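# Push the grey crate into the tunnel washer, then release

## Task

Move the grey crate into the tunnel washer and open the gripper so nothing is holding it at the end.

## Robot and tools

Robot: two arms, left_arm and right_arm, each with a parallel two-finger gripper. Bases in the scene frame: left_arm at (+0.050, +0.367, 0) m, quat_wxyz (+0.997, 0, 0, -0.077); right_arm at (+0.021, -0.326, 0) m, quat_wxyz (+0.998, 0, 0, -0.070). Scene frame: origin on the table top midway between the arms, +z up, +x out over the table, left_arm on the +y side. The arm names do not refer to image sides. A gripper's fingers point along its own +z axis and close along its own y axis. The reported end_effector_position is the point between the pads, roughly 1 cm short of the fingertips. Joint ranges (rad), base to hand: waist -2.618 to 3.054, shoulder 0.000 to 3.142, elbow 0.000 to 3.142, wrist pitch -1.571 to 1.571, wrist yaw -1.571 to 1.571, wrist roll -2.094 to 2.094.

The row format (used by execute_actions and move): one flat list of 14 numbers, each in [-1, 1], covering both arms even when only one moves. Order: left_arm dx, dy, dz, rx, ry, rz, opening, then right_arm dx, dy, dz, rx, ry, rz, opening. dx..rz are an offset, not a pose: a displacement from the gripper's measured pose at the start of the action, expressed in that gripper's own axes. 1.0 equals 0.6 m of travel or 180 degrees; rx, ry, rz form a single rotation vector. The opening is absolute, not an offset: +1 fully open (0.094 m), -1 closed. Optionally a row may carry 12 more numbers in 0..1: stiffness scales for each joint, left_arm's 6 then right_arm's 6, in Joint positions order; they persist until changed.

execute_actions(actions): a list of up to 15 actions; each action is a table of up to 15 rows, one row per 1/30 s step. A short table repeats its final row until 15 steps pass. Every row in an action is measured from the same start pose (the pose at the start of that action; for a call's first action, the last pose reported in this scene), not from the previous row. An empty list just returns state and images. Per step, the commanded pose is clipped to within 70 mm and 16 degrees of the measured pose, so big offsets need several actions; afterwards the arm only continues to its last clipped pose. Position has priority over orientation if both cannot be met.

move(target, speed, blocking): target is one 14-number row as above, an offset from the pose in the latest result showing one. Each gripper travels in a straight line toward it; both finish together, lasting 0.5 to 10 s (cut off at 10 s). speed is in m/s, 0.002 to 0.5, default 0.25; rotation limited to twice that in rad/s. Openings are sent at the start. Paths ignore obstacles and the other arm; grippers lag, drift and may overshoot speed near full reach. Faster moves and targets set deeper past a contact hit and press harder. With blocking=false you get a result after 0.5 s; until a result shows the move ended, use wait or stop before any other motion. The result adds a move: line with the ending (done, off_target, moving, held, fault) plus limits (paced = pose clipped; held = some steps blocked, after which the arm may jump fast), and each gripper's distance from its target.

wait(seconds): 0 to 10; the robot keeps its last command and a running move continues. stop(): brakes a running move (needs room; fingers keep moving). zoom_image(camera, region): camera is cam_high, cam_low, cam_left_wrist or cam_right_wrist (all 504x504); region [x0, y0, x1, y1] pixels from top-left, at most 504x504. read_manual(section): only licence texts. finished_scene(scene): ends the scene for good; the crate must be inside the washer and stay there, with the gripper released.

Results: a state line per arm with gripper position (m) and quat_wxyz in the scene frame (less accurate at long reach), Hand target lines (where the controller is now driving), Joint positions (last value = opening in m), grip_measured (opening on the command scale, each gripper off by up to about 1 mm), joint torques (offset, noisy), step readings with HELD marks for blocked steps, pose unreachable lines when the clearance check altered a command, MOTOR HOT from 75 °C, and OVER-TEMPERATURE FAULT at 90 °C (arm stops 10 s) or 100 °C (arm goes limp and falls). Camera calibration lines report intrinsics and T_world_to_cam; treat them as approximate.

Practical notes: arms tend to finish a centimetre or more low, and zero offsets let them sag. To hold an arm steady, send the offset back to its desired pose in the first call of a reply and zeros afterward, aiming higher if it still droops. The robot keeps executing the last command while you think. To grip, command an opening below grip_measured: roughly 0.03 under for a firm hold, less for a lighter one; pads push about 50 to 62 N. Disturbances may tug a held object or nudge loose ones. Avoid: knocking any rigid object out of the work area (fails the task), dropping or slamming the crate, hard pushes, and arms colliding or pressing on each other (may end the scene). Less robot time, smoother motion and lower effort are better.

Each tool is called after "Request:" as name(argument=value, ...), one argument or row to a line, values as JSON.

## Session

I'll start by observing the scene.

Request:
execute_actions(
  actions=[],
)

Scene clock: 0.00 s.
left_arm: end_effector_position=(+0.4744, +0.5026, +0.3349) grip_measured=+1.000 end_effector_quat_wxyz=(-0.419, +0.787, -0.281, +0.355) | right_arm: end_effector_position=(+0.0286, -0.5516, +0.2625) grip_measured=+1.000 end_effector_quat_wxyz=(-0.265, -0.167, +0.774, -0.549)
Joint positions: left_arm=[ 0.338  1.414  1.397 -0.415 -0.312 -2.07   0.094] | right_arm=[-0.753  0.439  0.629 -0.598  0.874 -1.913  0.094]
Joint velocities: left_arm=[-0.002 -0.007 -0.012  0.037 -0.051 -0.066  0.   ] | right_arm=[-0.012  0.002 -0.012  0.037  0.007 -0.037  0.   ]
Joint torques (N m, as the arm reports them, + toward a larger angle): no reading
Hand target (left_arm): +0.472, +0.503, +0.346; -0.427, +0.781, -0.278, +0.361
Hand target (right_arm): +0.028, -0.551, +0.269; -0.261, -0.157, +0.772, -0.558
Joint stiffness scale: left_arm=[1. 1. 1. 1. 1. 1.] | right_arm=[1. 1. 1. 1. 1. 1.]

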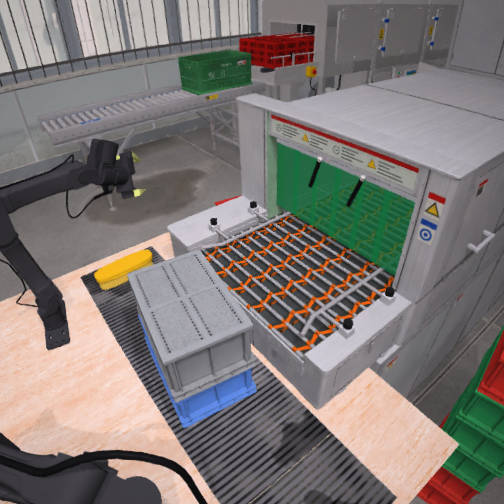

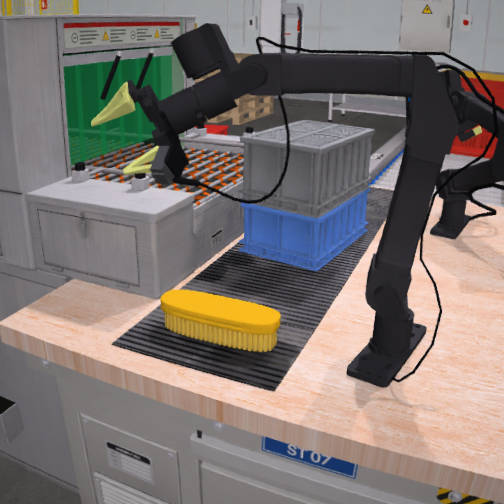

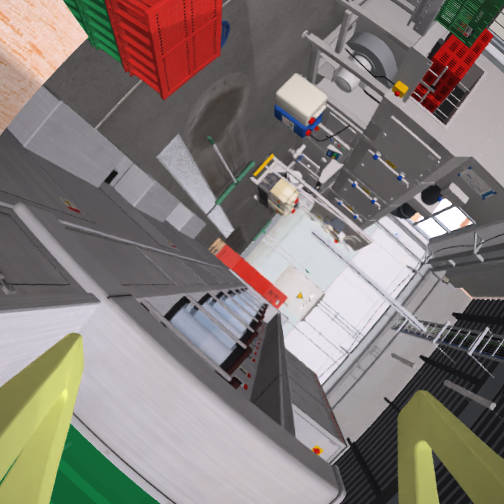

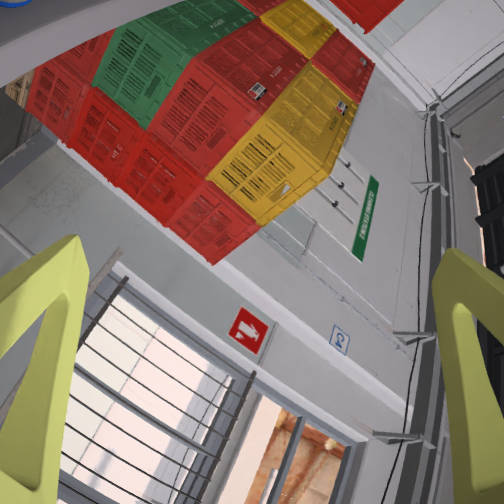

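Request:
zoom_image(
  camera="cam_high",
  region=[100, 90, 460, 450],
)

Request:
zoom_image(
  camera="cam_low",
  region=[20, 0, 420, 300],
)

Request:
zoom_image(
  camera="cam_high",
  region=[260, 100, 460, 260],
)

Region (100, 90, 460, 450) of cam_high's 504x504 image, scaled by 1.400, with more detail than that image has.

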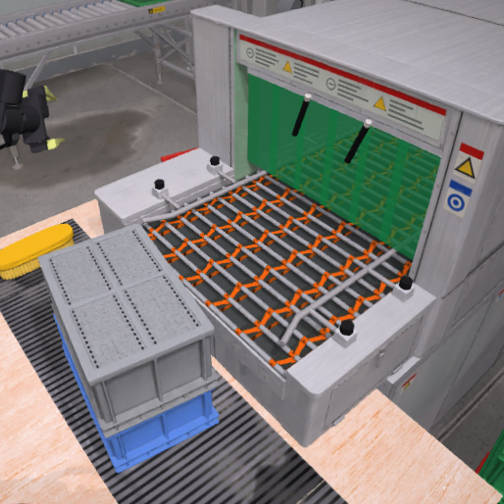

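Region (20, 0, 420, 300) of cam_low's 504x504 image, scaled by 1.260, with more detail than that image has; it fills the top 378 rows of this view, and the rest is white.

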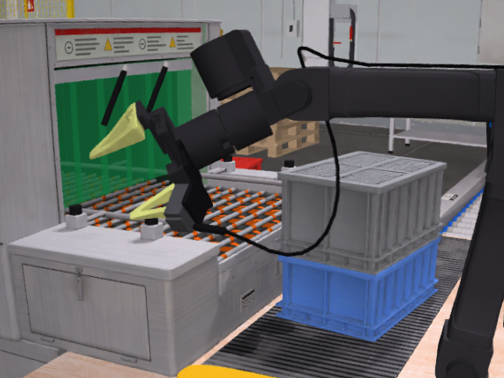

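Region (260, 100, 460, 260) of cam_high's 504x504 image, scaled by 2.520, with more detail than that image has; it fills the top 403 rows of this view, and the rest is white.

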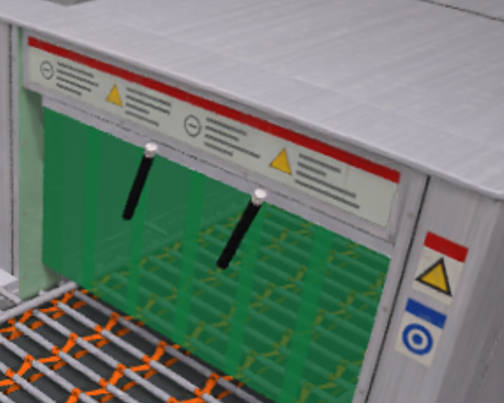

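Request:
zoom_image(
  camera="cam_high",
  region=[110, 240, 290, 440],
)

Request:
zoom_image(
  camera="cam_low",
  region=[220, 100, 400, 280],
)

Region (110, 240, 290, 440) of cam_high's 504x504 image, scaled by 2.520, with more detail than that image has; it fills the left 454 columns of this view, and the rest is white.

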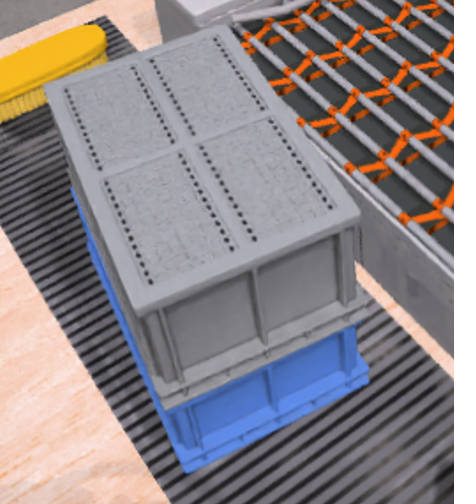

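Region (220, 100, 400, 280) of cam_low's 504x504 image, scaled by 2.800, with more detail than that image has.

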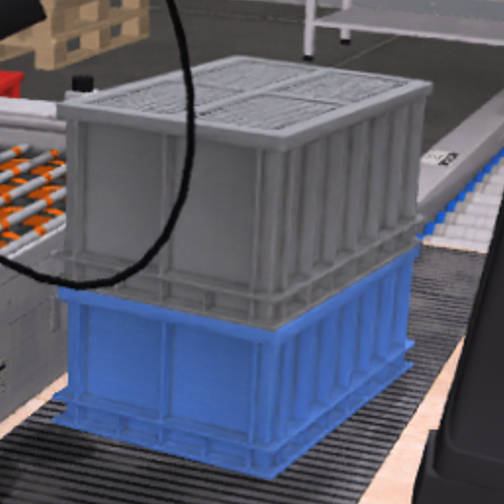

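Request:
zoom_image(
  camera="cam_high",
  region=[240, 250, 430, 420],
)

Request:
zoom_image(
  camera="cam_high",
  region=[150, 170, 340, 300],
)

Request:
zoom_image(
  camera="cam_high",
  region=[0, 130, 200, 370],
)

Region (240, 250, 430, 420) of cam_high's 504x504 image, scaled by 2.653, with more detail than that image has; it fills the top 451 rows of this view, and the rest is white.

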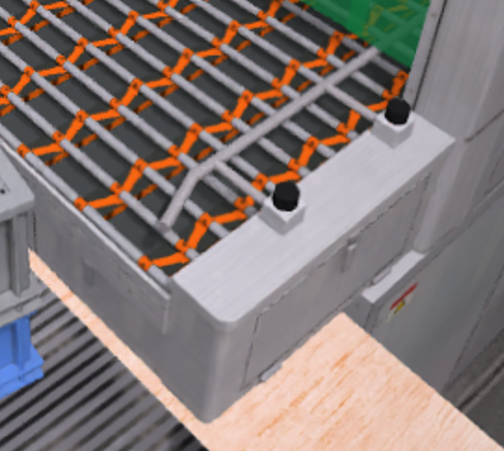

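Region (150, 170, 340, 300) of cam_high's 504x504 image, scaled by 2.653, with more detail than that image has; it fills the top 345 rows of this view, and the rest is white.

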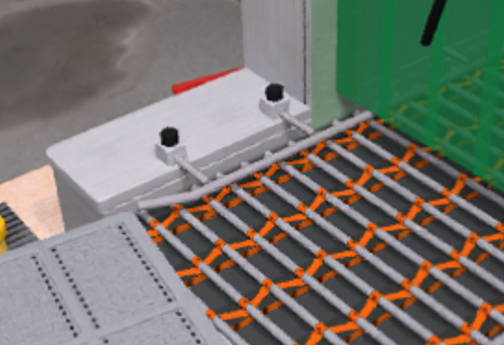

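Region (0, 130, 200, 370) of cam_high's 504x504 image, scaled by 2.100, with more detail than that image has.

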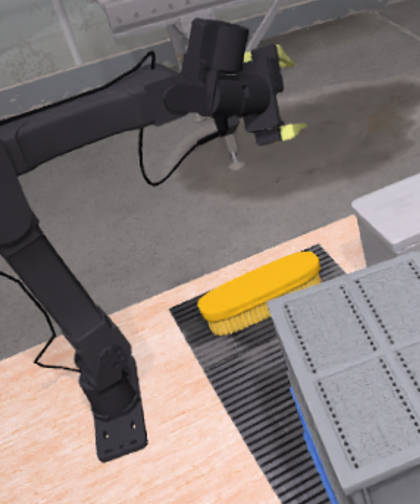

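Request:
move(
  target=[0.1457, 0.2704, -0.3199, 0.0282, 0.4565, 0.1850, 1, -0.3763, -0.2792, -0.4180, -0.2207, -0.600, 0.4147, 1],
  speed=0.4,
)

Scene clock: 119.37 s.
left_arm: end_effector_position=(+0.3473, +0.2758, +0.3024) grip_measured=+1.000 end_effector_quat_wxyz=(+0.234, -0.262, +0.663, -0.661) | right_arm: end_effector_position=(+0.3558, -0.3823, +0.3276) grip_measured=+1.000 end_effector_quat_wxyz=(+0.705, -0.010, +0.709, -0.019)
Joint positions: left_arm=[ 0.384  0.941  0.604  0.303  1.084 -1.576  0.094] | right_arm=[-0.198  0.836  0.652  0.179 -0.326 -0.042  0.094]
Joint velocities: left_arm=[-0.012 -0.012 -0.012  0.022 -0.007 -0.037  0.   ] | right_arm=[ 0.007 -0.017 -0.012  0.037 -0.007 -0.007  0.   ]
Joint torques (N m, as the arm reports them, + toward a larger angle): left_arm=[-0.96 -0.64  6.07  1.95  0.16  0.09] | right_arm=[ 0.75 -0.21  5.71  2.3   0.06  0.06]
Hand target (left_arm): +0.347, +0.272, +0.301; +0.233, -0.247, +0.667, -0.663
Hand target (right_arm): +0.359, -0.381, +0.324; +0.707, -0.009, +0.707, -0.015
Off the commanded pose (left_arm): 0.007 m, 2 deg.
Off the commanded pose (right_arm): 0.009 m, 2 deg.
Joint stiffness scale: left_arm=[1. 1. 1. 1. 1. 1.] | right_arm=[1. 1. 1. 1. 1. 1.]
move: done
camera_calibration (this result's frames):
cam_left_wrist: T_world_to_cam=[[0.222067, 0.163675, 0.961195, -0.412245], [-0.961816, -0.124985, 0.243493, 0.337942], [0.159989, -0.978565, 0.12967, 0.276217], [0, 0, 0, 1]] pos_world=[0.372392, 0.380008, 0.278145]
cam_right_wrist: T_world_to_cam=[[-0.00705359, -0.995856, 0.0906669, -0.405419], [-0.671558, -0.0624627, -0.738315, 0.46369], [0.740919, -0.0660958, -0.668334, 0.0308753], [0, 0, 0, 1]] pos_world=[0.285659, -0.372735, 0.399742]

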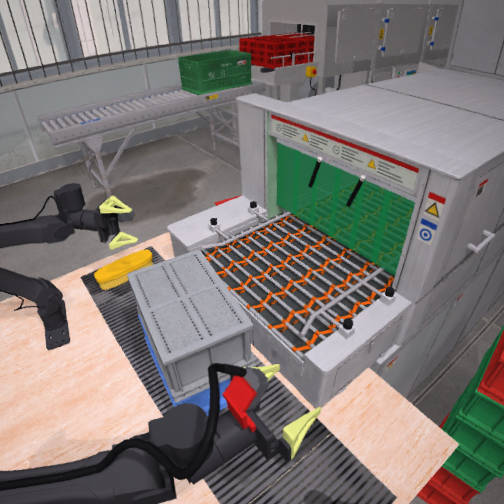

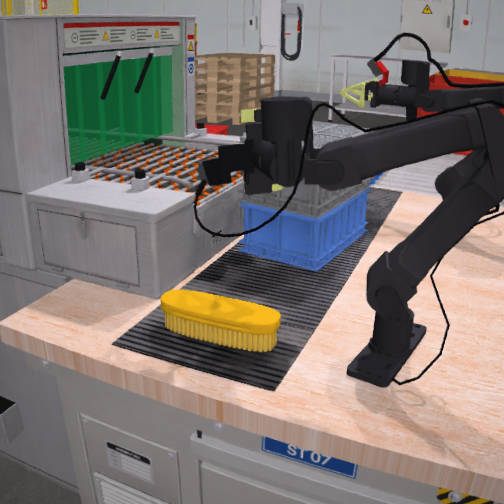

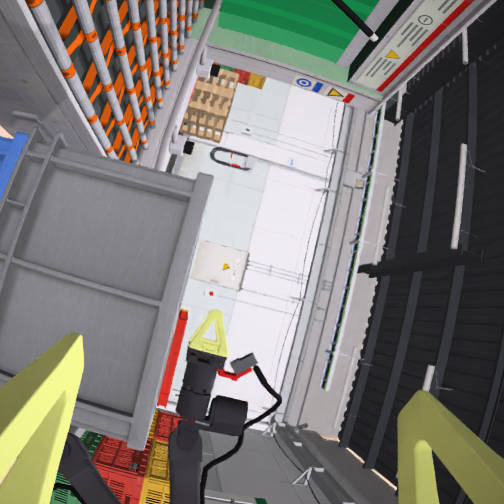

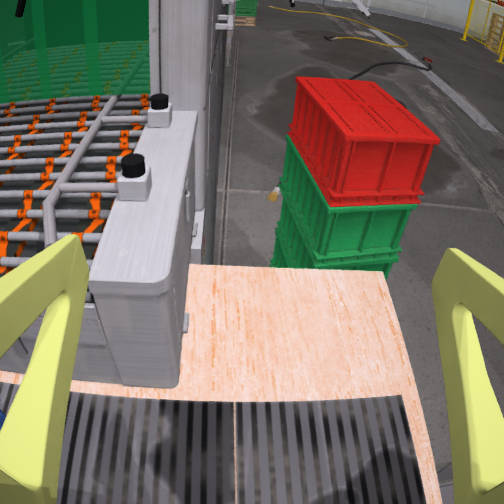

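Request:
zoom_image(
  camera="cam_left_wrist",
  region=[0, 100, 260, 460],
)

Region (0, 100, 260, 460) of cam_left_wrist's 504x504 image, scaled by 1.400, with more detail than that image has.

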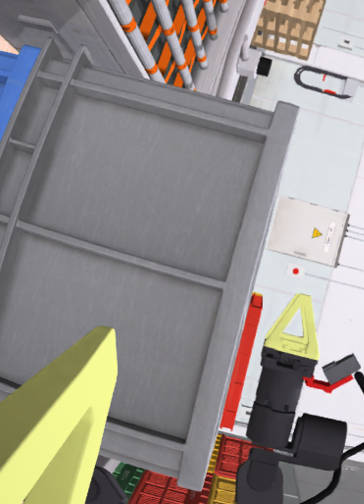

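Request:
move(
  target=[0.1428, 0.0542, 0.0976, 0.0045, 0.0394, 0.0117, 0.0, 0.0876, 0.1394, -0.1109, -0.1832, 0.1731, 0.4886, 0.0],
  speed=0.4,
)

Scene clock: 207.30 s.
left_arm: end_effector_position=(+0.3200, +0.1769, +0.2691) grip_measured=+0.002 end_effector_quat_wxyz=(+0.197, -0.216, +0.677, -0.675) | right_arm: end_effector_position=(+0.2910, -0.2988, +0.2757) grip_measured=+0.003 end_effector_quat_wxyz=(+0.298, +0.300, +0.637, +0.645)
Joint positions: left_arm=[-0.093  0.919  0.453  0.453  0.731 -1.587  0.047] | right_arm=[-0.445  0.817  0.42   0.43  -1.282  1.61   0.047]
Joint velocities: left_arm=[-0.002 -0.017 -0.012  0.022 -0.066 -0.022 -0.   ] | right_arm=[-0.007  0.002 -0.007  0.037  0.022 -0.007 -0.002]
Joint torques (N m, as the arm reports them, + toward a larger angle): left_arm=[-0.97 -1.54  6.16  2.15 -0.07  0.01] | right_arm=[-0.29 -0.08  5.25  1.8  -0.03  0.  ]
Hand target (left_arm): +0.319, +0.175, +0.273; +0.205, -0.208, +0.673, -0.679
Hand target (right_arm): +0.291, -0.299, +0.274; +0.302, +0.295, +0.637, +0.645
Off the commanded pose (left_arm): 0.003 m, 2 deg.
Off the commanded pose (right_arm): 0.004 m, 1 deg.
Joint stiffness scale: left_arm=[1. 1. 1. 1. 1. 1.] | right_arm=[1. 1. 1. 1. 1. 1.]
move: done
camera_calibration (this result's frames):
cam_left_wrist: T_world_to_cam=[[0.230163, 0.134192, 0.963856, -0.356124], [-0.972485, -0.00494798, 0.232912, 0.292481], [0.0360241, -0.990943, 0.129361, 0.230098], [0, 0, 0, 1]] pos_world=[0.35811, 0.27725, 0.245364]
cam_right_wrist: T_world_to_cam=[[0.0375768, -0.0238776, -0.999008, 0.259845], [-0.989107, 0.141495, -0.0405863, 0.348054], [0.142324, 0.989651, -0.0183006, 0.360188], [0, 0, 0, 1]] pos_world=[0.283235, -0.399504, 0.280306]

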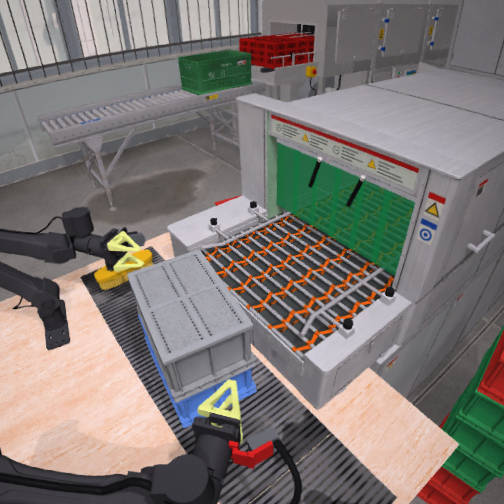

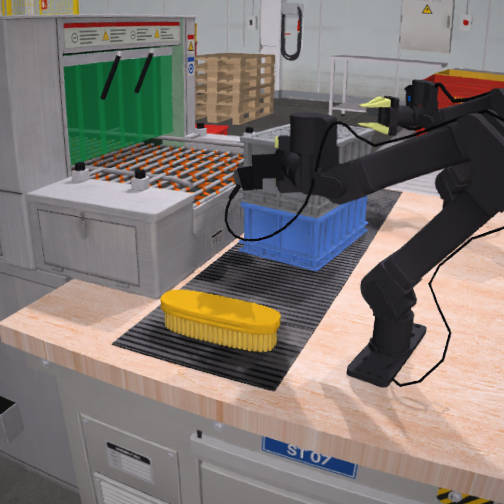

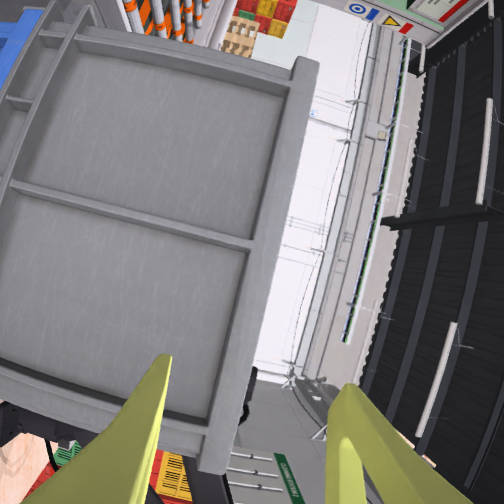

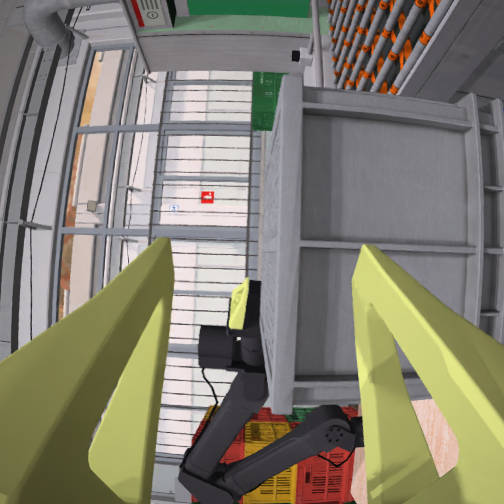

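Request:
zoom_image(
  camera="cam_right_wrist",
  region=[230, 50, 504, 430],
)

Request:
zoom_image(
  camera="cam_left_wrist",
  region=[120, 30, 400, 500],
)

Region (230, 50, 504, 430) of cam_right_wrist's 504x504 image, scaled by 1.326, with more detail than that image has; it fills the left 363 columns of this view, and the rest is white.

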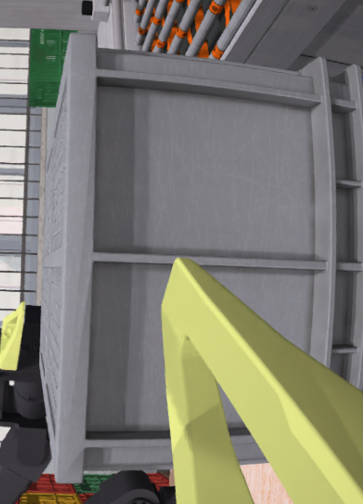

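Region (120, 30, 400, 500) of cam_left_wrist's 504x504 image, scaled by 1.072, with more detail than that image has; it fills the left 300 columns of this view, and the rest is white.

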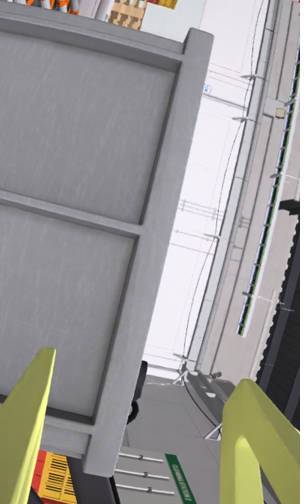

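Request:
move(
  target=[0.0110, -0.0086, 0.0607, 0.0021, 0.0942, 0.0083, -0.1, 0.1344, -0.0331, 0.0876, 0.0032, 0.0945, -0.0019, -0.1],
  speed=0.15,
)

Scene clock: 289.70 s.
left_arm: end_effector_position=(+0.3310, +0.1422, +0.2575) grip_measured=-0.098 end_effector_quat_wxyz=(+0.086, -0.128, +0.707, -0.690) | right_arm: end_effector_position=(+0.2785, -0.2047, +0.2603) grip_measured=-0.097 end_effector_quat_wxyz=(+0.195, +0.208, +0.678, +0.677)
Joint positions: left_arm=[-0.085  1.235  0.586  0.587  1.027 -1.573  0.042] | right_arm=[-0.037  0.847  0.391  0.44  -1.17   1.573  0.042]
Joint velocities: left_arm=[ 0.002 -0.022 -0.007  0.022  0.066  0.007  0.   ] | right_arm=[-0.037 -0.002 -0.017 -0.007  0.066 -0.022  0.   ]
Joint torques (N m, as the arm reports them, + toward a larger angle): left_arm=[ 0.64 -2.67  8.29  1.98  0.16  0.06] | right_arm=[ 0.77  0.04  5.25  1.93  0.04 -0.17]
Hand target (left_arm): +0.335, +0.142, +0.272; +0.104, -0.105, +0.701, -0.697
Hand target (right_arm): +0.279, -0.203, +0.257; +0.201, +0.201, +0.680, +0.676
Off the commanded pose (left_arm): 0.017 m, 4 deg.
Off the commanded pose (right_arm): 0.004 m, 1 deg.
Joint stiffness scale: left_arm=[1. 1. 1. 1. 1. 1.] | right_arm=[1. 1. 1. 1. 1. 1.]
move: off_target (left_arm)
camera_calibration (this result's frames):
cam_left_wrist: T_world_to_cam=[[0.292168, 0.0516398, 0.954972, -0.349321], [-0.925068, 0.268629, 0.268493, 0.24198], [-0.242668, -0.961859, 0.126255, 0.285684], [0, 0, 0, 1]] pos_world=[0.395234, 0.227823, 0.232553]
cam_right_wrist: T_world_to_cam=[[0.0270714, -0.0199794, -0.999434, 0.251024], [-0.987943, -0.152996, -0.0237016, 0.256707], [-0.152436, 0.988025, -0.0238803, 0.351687], [0, 0, 0, 1]] pos_world=[0.300426, -0.303185, 0.265365]

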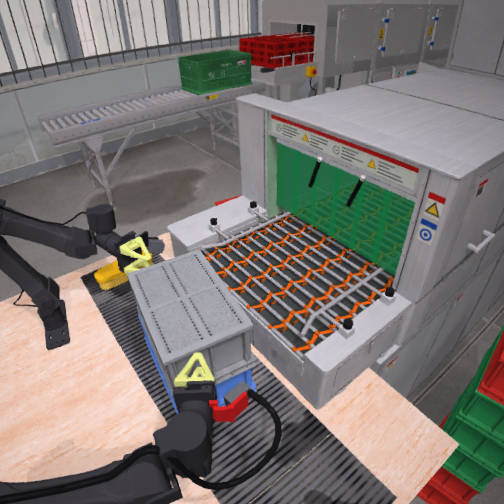

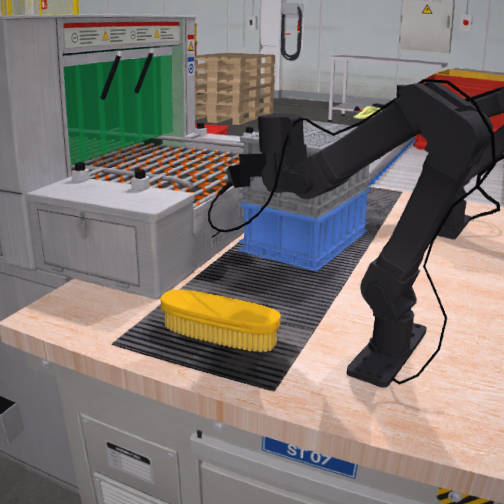

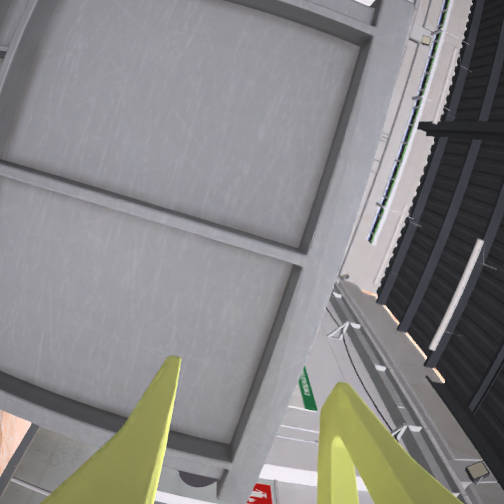

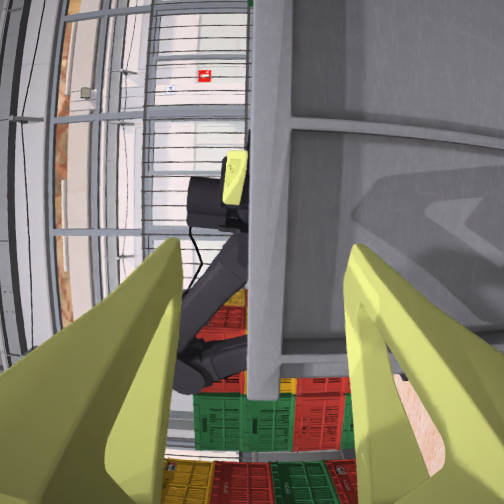

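Request:
move(
  target=[-0.0043, -0.0445, -0.0008, 0.0103, 0.0024, 0.0175, -0.1, 0, 0, 0, 0, 0, 0, -0.1],
  speed=0.1,
)

Scene clock: 325.37 s.
left_arm: end_effector_position=(+0.3335, +0.1412, +0.2696) grip_measured=-0.098 end_effector_quat_wxyz=(+0.094, -0.118, +0.703, -0.695) | right_arm: end_effector_position=(+0.2786, -0.2048, +0.2604) grip_measured=-0.097 end_effector_quat_wxyz=(+0.196, +0.208, +0.678, +0.677)
Joint positions: left_arm=[-0.085  1.235  0.618  0.583  1.031 -1.574  0.042] | right_arm=[-0.037  0.847  0.391  0.441 -1.168  1.573  0.042]
Joint velocities: left_arm=[-0.022 -0.002  0.002  0.007 -0.037 -0.022  0.   ] | right_arm=[-0.002  0.007  0.007  0.022  0.037  0.007 -0.   ]
Joint torques (N m, as the arm reports them, + toward a larger angle): left_arm=[ 0.8  -4.02  8.19  1.62  0.16 -0.02] | right_arm=[ 0.05 -0.85  6.35  1.62 -0.02 -0.01]
Hand target (left_arm): +0.334, +0.143, +0.284; +0.104, -0.105, +0.699, -0.700
Hand target (right_arm): +0.278, -0.205, +0.260; +0.195, +0.208, +0.678, +0.677
Off the commanded pose (left_arm): 0.015 m, 2 deg.
Off the commanded pose (right_arm): 0.000 m, 0 deg.
Joint stiffness scale: left_arm=[1. 1. 1. 1. 1. 1.] | right_arm=[1. 1. 1. 1. 1. 1.]
move: off_target (left_arm)
camera_calibration (this result's frames):
cam_left_wrist: T_world_to_cam=[[0.266852, 0.0572968, 0.962033, -0.355792], [-0.930735, 0.274317, 0.241833, 0.249606], [-0.250046, -0.959931, 0.12653, 0.285911], [0, 0, 0, 1]] pos_world=[0.398752, 0.22637, 0.245744]
cam_right_wrist: T_world_to_cam=[[0.0274207, -0.0200948, -0.999422, 0.250944], [-0.988108, -0.151867, -0.0240568, 0.257231], [-0.151296, 0.988197, -0.0240202, 0.351579], [0, 0, 0, 1]] pos_world=[0.300483, -0.303321, 0.265432]

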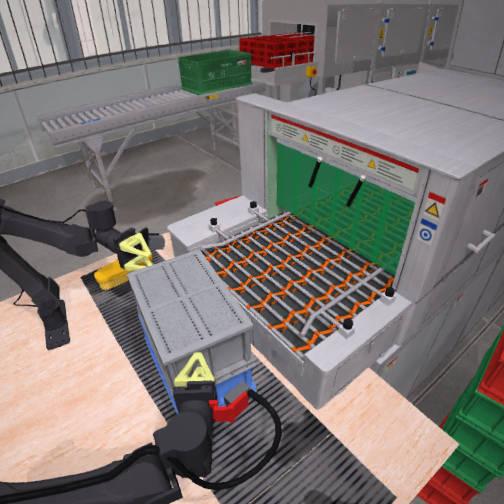

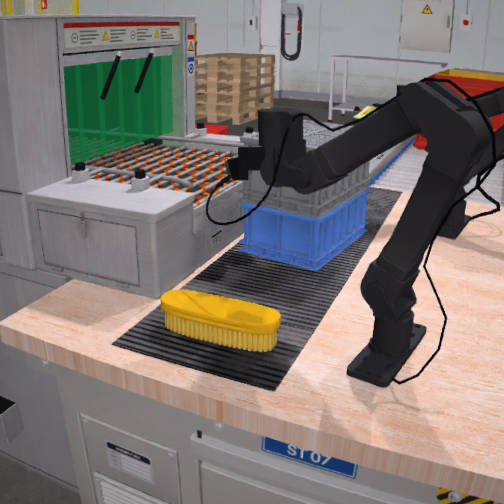

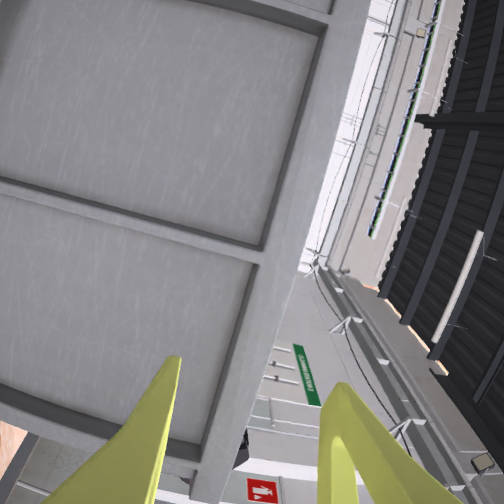

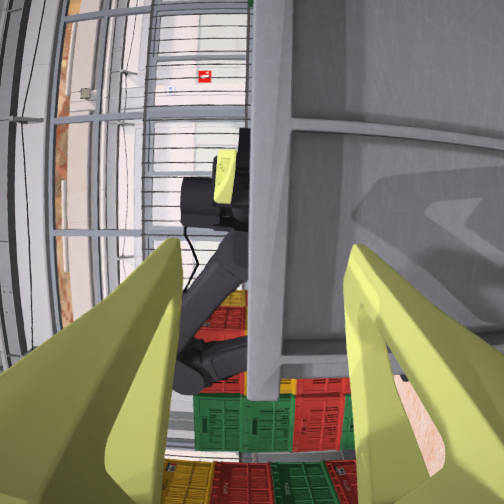

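Request:
move(
  target=[-0.0025, -0.023, 0.050, 0.005, 0, 0.010, -0.1, -0.0065, 0.006, 0.050, 0, 0, 0, -0.1],
  speed=0.03,
)

Scene clock: 337.57 s.
left_arm: end_effector_position=(+0.3394, +0.1170, +0.2680) grip_measured=-0.098 end_effector_quat_wxyz=(+0.088, -0.122, +0.706, -0.692) | right_arm: end_effector_position=(+0.2915, -0.1839, +0.2436) grip_measured=-0.097 end_effector_quat_wxyz=(+0.174, +0.229, +0.684, +0.671)
Joint positions: left_arm=[-0.172  1.291  0.66   0.583  0.946 -1.577  0.042] | right_arm=[ 0.096  0.928  0.391  0.457 -1.037  1.573  0.042]
Joint velocities: left_arm=[-0.002  0.002 -0.017  0.037  0.051  0.007 -0.   ] | right_arm=[ 0.002 -0.012 -0.002  0.022  0.037 -0.007  0.001]
Joint torques (N m, as the arm reports them, + toward a larger angle): left_arm=[-0.92 -3.18  8.38  2.02 -0.03  0.  ] | right_arm=[ 0.77 -0.45  9.66  2.03  0.02 -0.01]
Hand target (left_arm): +0.343, +0.113, +0.283; +0.105, -0.107, +0.699, -0.699
Hand target (right_arm): +0.297, -0.182, +0.263; +0.196, +0.208, +0.679, +0.676
Off the commanded pose (left_arm): 0.016 m, 3 deg.
Off the commanded pose (right_arm): 0.021 m, 4 deg.
Joint stiffness scale: left_arm=[1. 1. 1. 1. 1. 1.] | right_arm=[1. 1. 1. 1. 1. 1.]
move: off_target (left_arm, right_arm)
camera_calibration (this result's frames):
cam_left_wrist: T_world_to_cam=[[0.281842, 0.0507613, 0.958117, -0.357715], [-0.926239, 0.274896, 0.257901, 0.256136], [-0.250291, -0.960133, 0.124494, 0.265053], [0, 0, 0, 1]] pos_world=[0.404403, 0.202234, 0.243677]
cam_right_wrist: T_world_to_cam=[[-0.0364008, -0.0192213, -0.999152, 0.252961], [-0.987505, -0.152705, 0.0389141, 0.257076], [-0.153323, 0.988085, -0.0134226, 0.330453], [0, 0, 0, 1]] pos_world=[0.313738, -0.282397, 0.247178]

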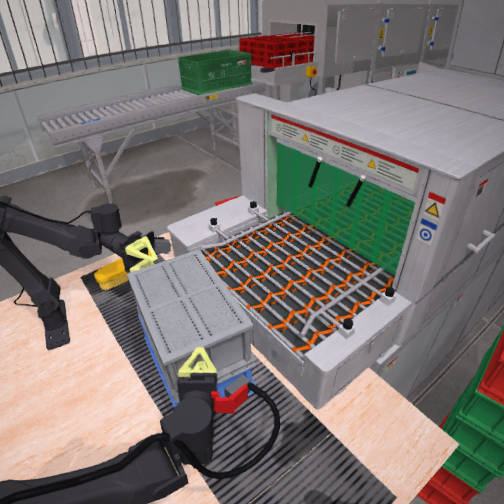

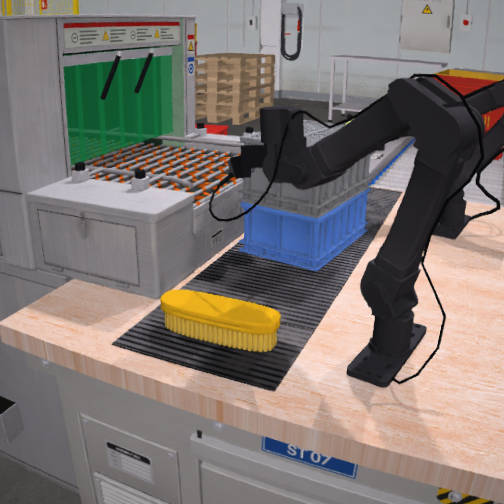

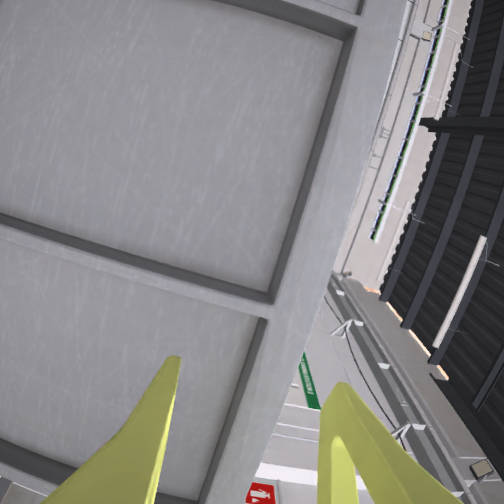

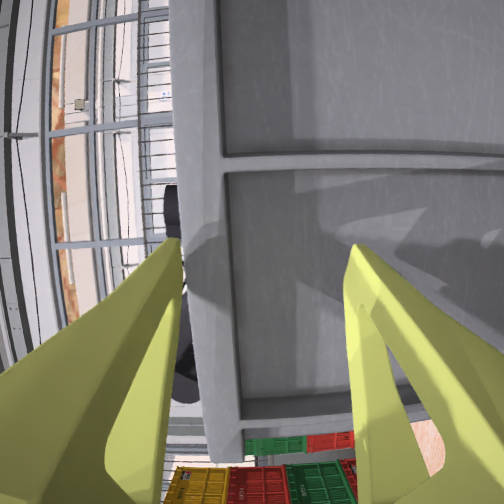

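Request:
move(
  target=[-0.0068, -0.0316, 0.0156, 0.0153, 0, 0.0255, -0.1, -0.0068, 0.0612, 0.0127, -0.0223, 0, -0.0387, -0.1],
  speed=0.05,
)

Scene clock: 368.30 s.
left_arm: end_effector_position=(+0.3420, +0.1137, +0.2688) grip_measured=-0.098 end_effector_quat_wxyz=(+0.096, -0.114, +0.702, -0.696) | right_arm: end_effector_position=(+0.2976, -0.1826, +0.2617) grip_measured=-0.097 end_effector_quat_wxyz=(+0.202, +0.204, +0.677, +0.677)
Joint positions: left_arm=[-0.181  1.313  0.66   0.631  0.938 -1.577  0.042] | right_arm=[ 0.106  0.947  0.422  0.522 -1.022  1.573  0.042]
Joint velocities: left_arm=[-0.002 -0.002  0.007  0.051  0.022 -0.066 -0.   ] | right_arm=[ 0.022  0.017 -0.002 -0.037 -0.051  0.037  0.   ]
Joint torques (N m, as the arm reports them, + toward a larger angle): left_arm=[-0.95 -3.31  8.67  2.04 -0.06  0.08] | right_arm=[ 0.71 -0.7   9.28  1.99  0.1  -0.07]
Hand target (left_arm): +0.346, +0.109, +0.286; +0.118, -0.092, +0.693, -0.705
Hand target (right_arm): +0.301, -0.181, +0.280; +0.223, +0.181, +0.672, +0.682
Off the commanded pose (left_arm): 0.019 m, 4 deg.
Off the commanded pose (right_arm): 0.019 m, 4 deg.
Joint stiffness scale: left_arm=[1. 1. 1. 1. 1. 1.] | right_arm=[1. 1. 1. 1. 1. 1.]
move: off_target (left_arm, right_arm)
camera_calibration (this result's frames):
cam_left_wrist: T_world_to_cam=[[0.258217, 0.0584101, 0.96432, -0.353564], [-0.932068, 0.277614, 0.232766, 0.267709], [-0.254112, -0.958916, 0.126127, 0.263137], [0, 0, 0, 1]] pos_world=[0.407685, 0.198659, 0.245447]
cam_right_wrist: T_world_to_cam=[[0.0400767, -0.0228067, -0.998936, 0.247804], [-0.988183, -0.148933, -0.036245, 0.283078], [-0.147948, 0.988584, -0.028506, 0.332784], [0, 0, 0, 1]] pos_world=[0.319036, -0.281174, 0.267287]

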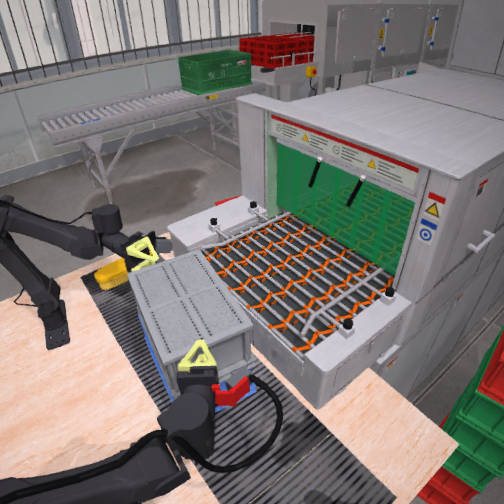

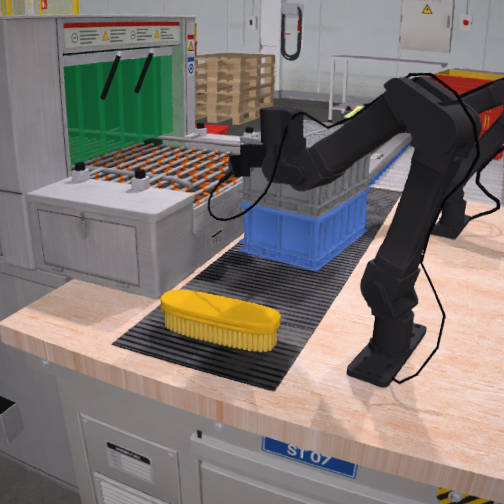

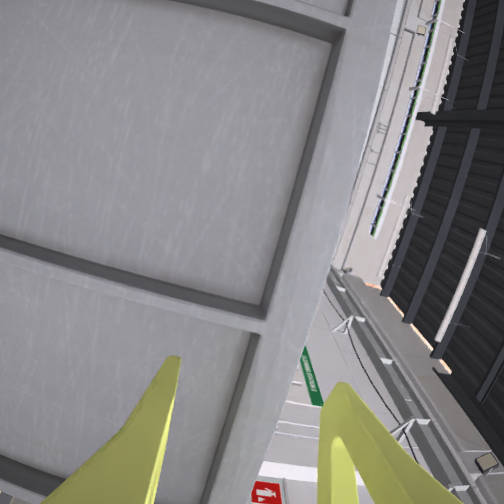

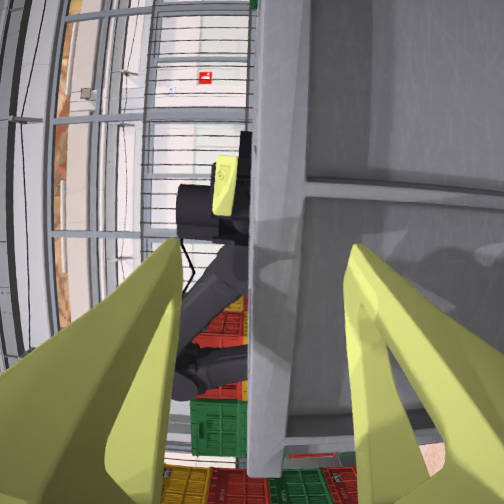

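Request:
move(
  target=[0.0037, -0.029, 0.0243, 0.011, 0, 0.0184, -0.1, 0.004, 0.0267, 0.0205, -0.010, 0.001, -0.0177, -0.1],
  speed=0.03,
)

Scene clock: 387.37 s.
left_arm: end_effector_position=(+0.3420, +0.1076, +0.2693) grip_measured=-0.098 end_effector_quat_wxyz=(+0.102, -0.118, +0.701, -0.696) | right_arm: end_effector_position=(+0.2986, -0.1753, +0.2620) grip_measured=-0.097 end_effector_quat_wxyz=(+0.204, +0.206, +0.676, +0.677)
Joint positions: left_arm=[-0.21   1.313  0.66   0.634  0.894 -1.578  0.042] | right_arm=[ 0.151  0.947  0.422  0.525 -0.971  1.573  0.042]
Joint velocities: left_arm=[-0.002  0.007 -0.022  0.022  0.066 -0.022  0.   ] | right_arm=[ 0.002 -0.007 -0.007 -0.037  0.022  0.051 -0.001]
Joint torques (N m, as the arm reports them, + toward a larger angle): left_arm=[-1.73 -2.85  8.79  2.13  0.    0.06] | right_arm=[ 1.2  -0.31  8.93  2.07  0.05 -0.13]
Hand target (left_arm): +0.343, +0.100, +0.286; +0.117, -0.092, +0.693, -0.706
Hand target (right_arm): +0.302, -0.172, +0.277; +0.223, +0.181, +0.673, +0.682
Off the commanded pose (left_arm): 0.019 m, 4 deg.
Off the commanded pose (right_arm): 0.017 m, 4 deg.
Joint stiffness scale: left_arm=[1. 1. 1. 1. 1. 1.] | right_arm=[1. 1. 1. 1. 1. 1.]
move: off_target (left_arm, right_arm)
camera_calibration (this result's frames):
cam_left_wrist: T_world_to_cam=[[0.25461, 0.0625399, 0.965019, -0.35302], [-0.936744, 0.263791, 0.230055, 0.273168], [-0.240176, -0.96255, 0.125748, 0.252934], [0, 0, 0, 1]] pos_world=[0.40652, 0.193481, 0.246022]
cam_right_wrist: T_world_to_cam=[[0.0422126, -0.0231505, -0.99884, 0.247546], [-0.989042, -0.142524, -0.0384952, 0.287202], [-0.141468, 0.989521, -0.0289131, 0.324056], [0, 0, 0, 1]] pos_world=[0.319449, -0.273996, 0.267684]

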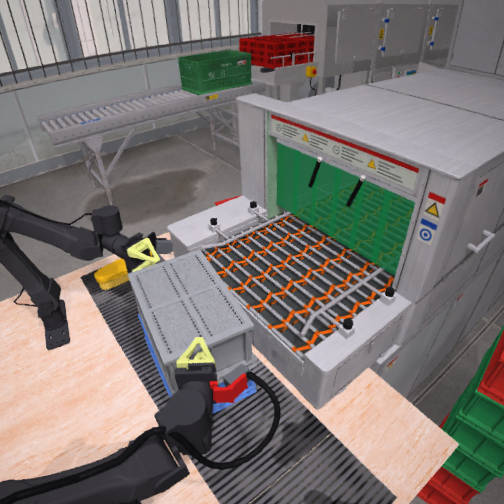

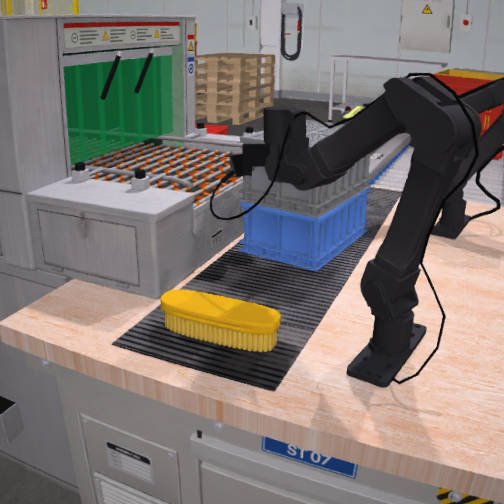

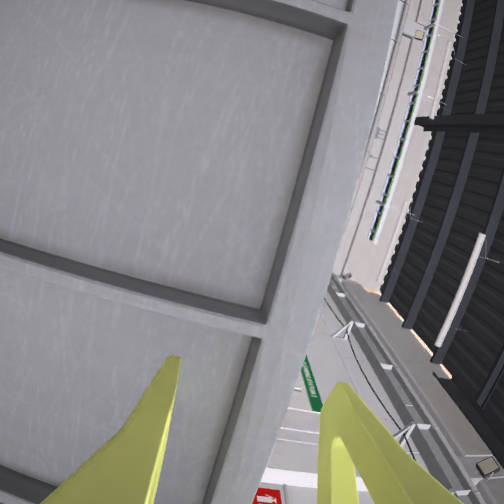

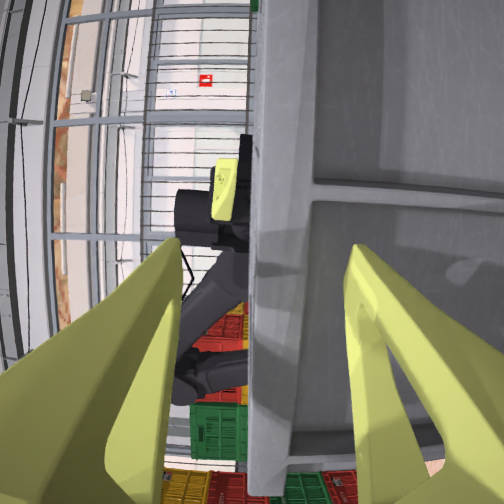

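Request:
execute_actions(
  actions=[
    [[0.003, -0.028, 0.0140, 0.0108, 0.005, 0.017, -0.6, 0.002, 0.018, 0.0133, -0.010, 0.003, -0.0177, -0.6]],
    [[0.003, -0.028, 0.0140, 0.0108, 0.005, 0.017, -0.85, 0.002, 0.018, 0.0133, -0.010, 0.003, -0.0177, -0.85]],
  ],
)

Scene clock: 408.40 s.
left_arm: end_effector_position=(+0.3485, +0.1079, +0.2713) grip_measured=-0.764 end_effector_quat_wxyz=(+0.116, -0.121, +0.699, -0.696) | right_arm: end_effector_position=(+0.3069, -0.1744, +0.2590) grip_measured=-0.766 end_effector_quat_wxyz=(+0.216, +0.216, +0.674, +0.673)
Joint positions: left_arm=[-0.211  1.324  0.668  0.648  0.869 -1.57   0.011] | right_arm=[ 0.173  0.973  0.422  0.548 -0.917  1.567  0.011]
Joint velocities: left_arm=[-0.002 -0.007 -0.002 -0.037 -0.051  0.037 -0.001] | right_arm=[-0.022  0.017 -0.012  0.007 -0.022 -0.051 -0.001]
Joint torques (N m, as the arm reports them, + toward a larger angle): left_arm=[-1.91 -3.49  8.16  1.98  0.08  0.01] | right_arm=[ 1.69 -0.76  7.74  2.2  -0.01 -0.15]
Hand target (left_arm): +0.346, +0.100, +0.285; +0.121, -0.098, +0.693, -0.704
Hand target (right_arm): +0.306, -0.168, +0.270; +0.228, +0.188, +0.672, +0.679
Off the commanded pose (left_arm): 0.016 m, 3 deg.
Off the commanded pose (right_arm): 0.013 m, 4 deg.
Joint stiffness scale: left_arm=[1. 1. 1. 1. 1. 1.] | right_arm=[1. 1. 1. 1. 1. 1.]
Step readings (end_effector_position; steps 1 to 15: 1st action; 16 to 30: 2nd action):
0: left_arm (+0.3421, +0.1075, +0.2693) | right_arm (+0.2990, -0.1754, +0.2620)
1: left_arm (+0.3423, +0.1076, +0.2693) | right_arm (+0.2993, -0.1751, +0.2621)
2: left_arm (+0.3429, +0.1077, +0.2689) | right_arm (+0.3002, -0.1747, +0.2616)
4: left_arm (+0.3443, +0.1078, +0.2678) | right_arm (+0.3019, -0.1746, +0.2596)
8: left_arm (+0.3448, +0.1079, +0.2680) | right_arm (+0.3029, -0.1747, +0.2596)
15: left_arm (+0.3450, +0.1080, +0.2680) | right_arm (+0.3031, -0.1747, +0.2596)
16: left_arm (+0.3451, +0.1080, +0.2694) | right_arm (+0.3037, -0.1747, +0.2594)
17: left_arm (+0.3462, +0.1080, +0.2728) | right_arm (+0.3047, -0.1743, +0.2590)
19: left_arm (+0.3480, +0.1081, +0.2722) | right_arm (+0.3061, -0.1742, +0.2591)
23: left_arm (+0.3485, +0.1079, +0.2713) | right_arm (+0.3069, -0.1744, +0.2590)
30: end_effector_position above
camera_calibration (this result's frames):
cam_left_wrist: T_world_to_cam=[[0.236246, 0.0698049, 0.969183, -0.352146], [-0.946733, 0.241152, 0.213405, 0.289105], [-0.218824, -0.967974, 0.123058, 0.248482], [0, 0, 0, 1]] pos_world=[0.411273, 0.195387, 0.24902]
cam_right_wrist: T_world_to_cam=[[0.0426712, -0.0279199, -0.998699, 0.243232], [-0.993053, -0.110903, -0.0393296, 0.302406], [-0.10966, 0.993439, -0.0324583, 0.316176], [0, 0, 0, 1]] pos_world=[0.324598, -0.273773, 0.265072]

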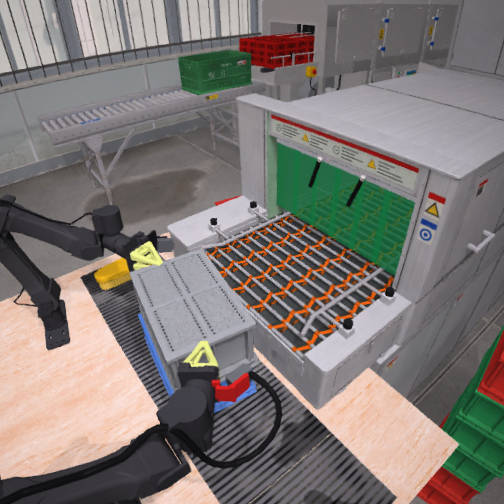

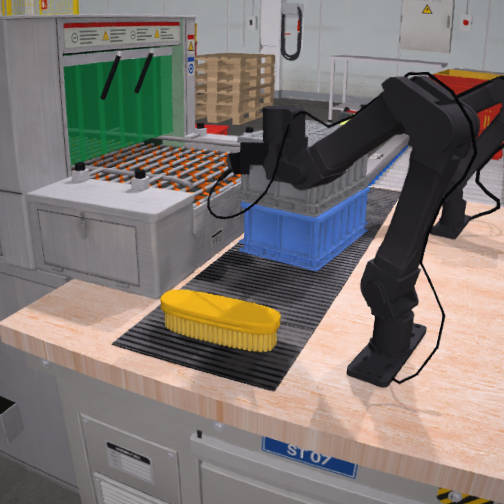

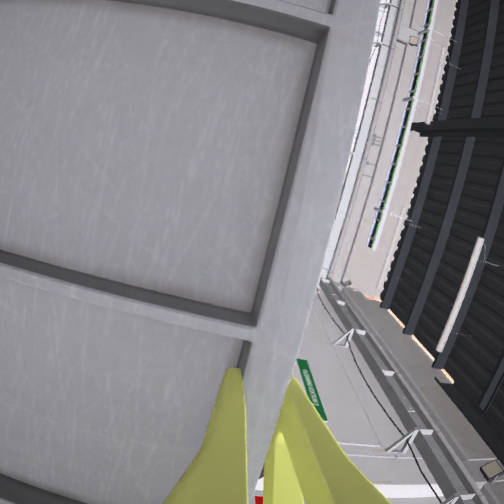

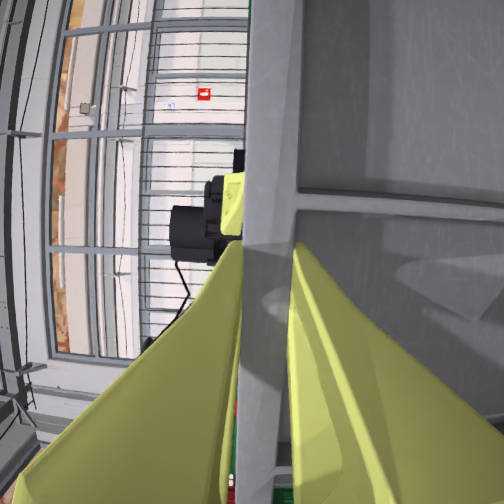

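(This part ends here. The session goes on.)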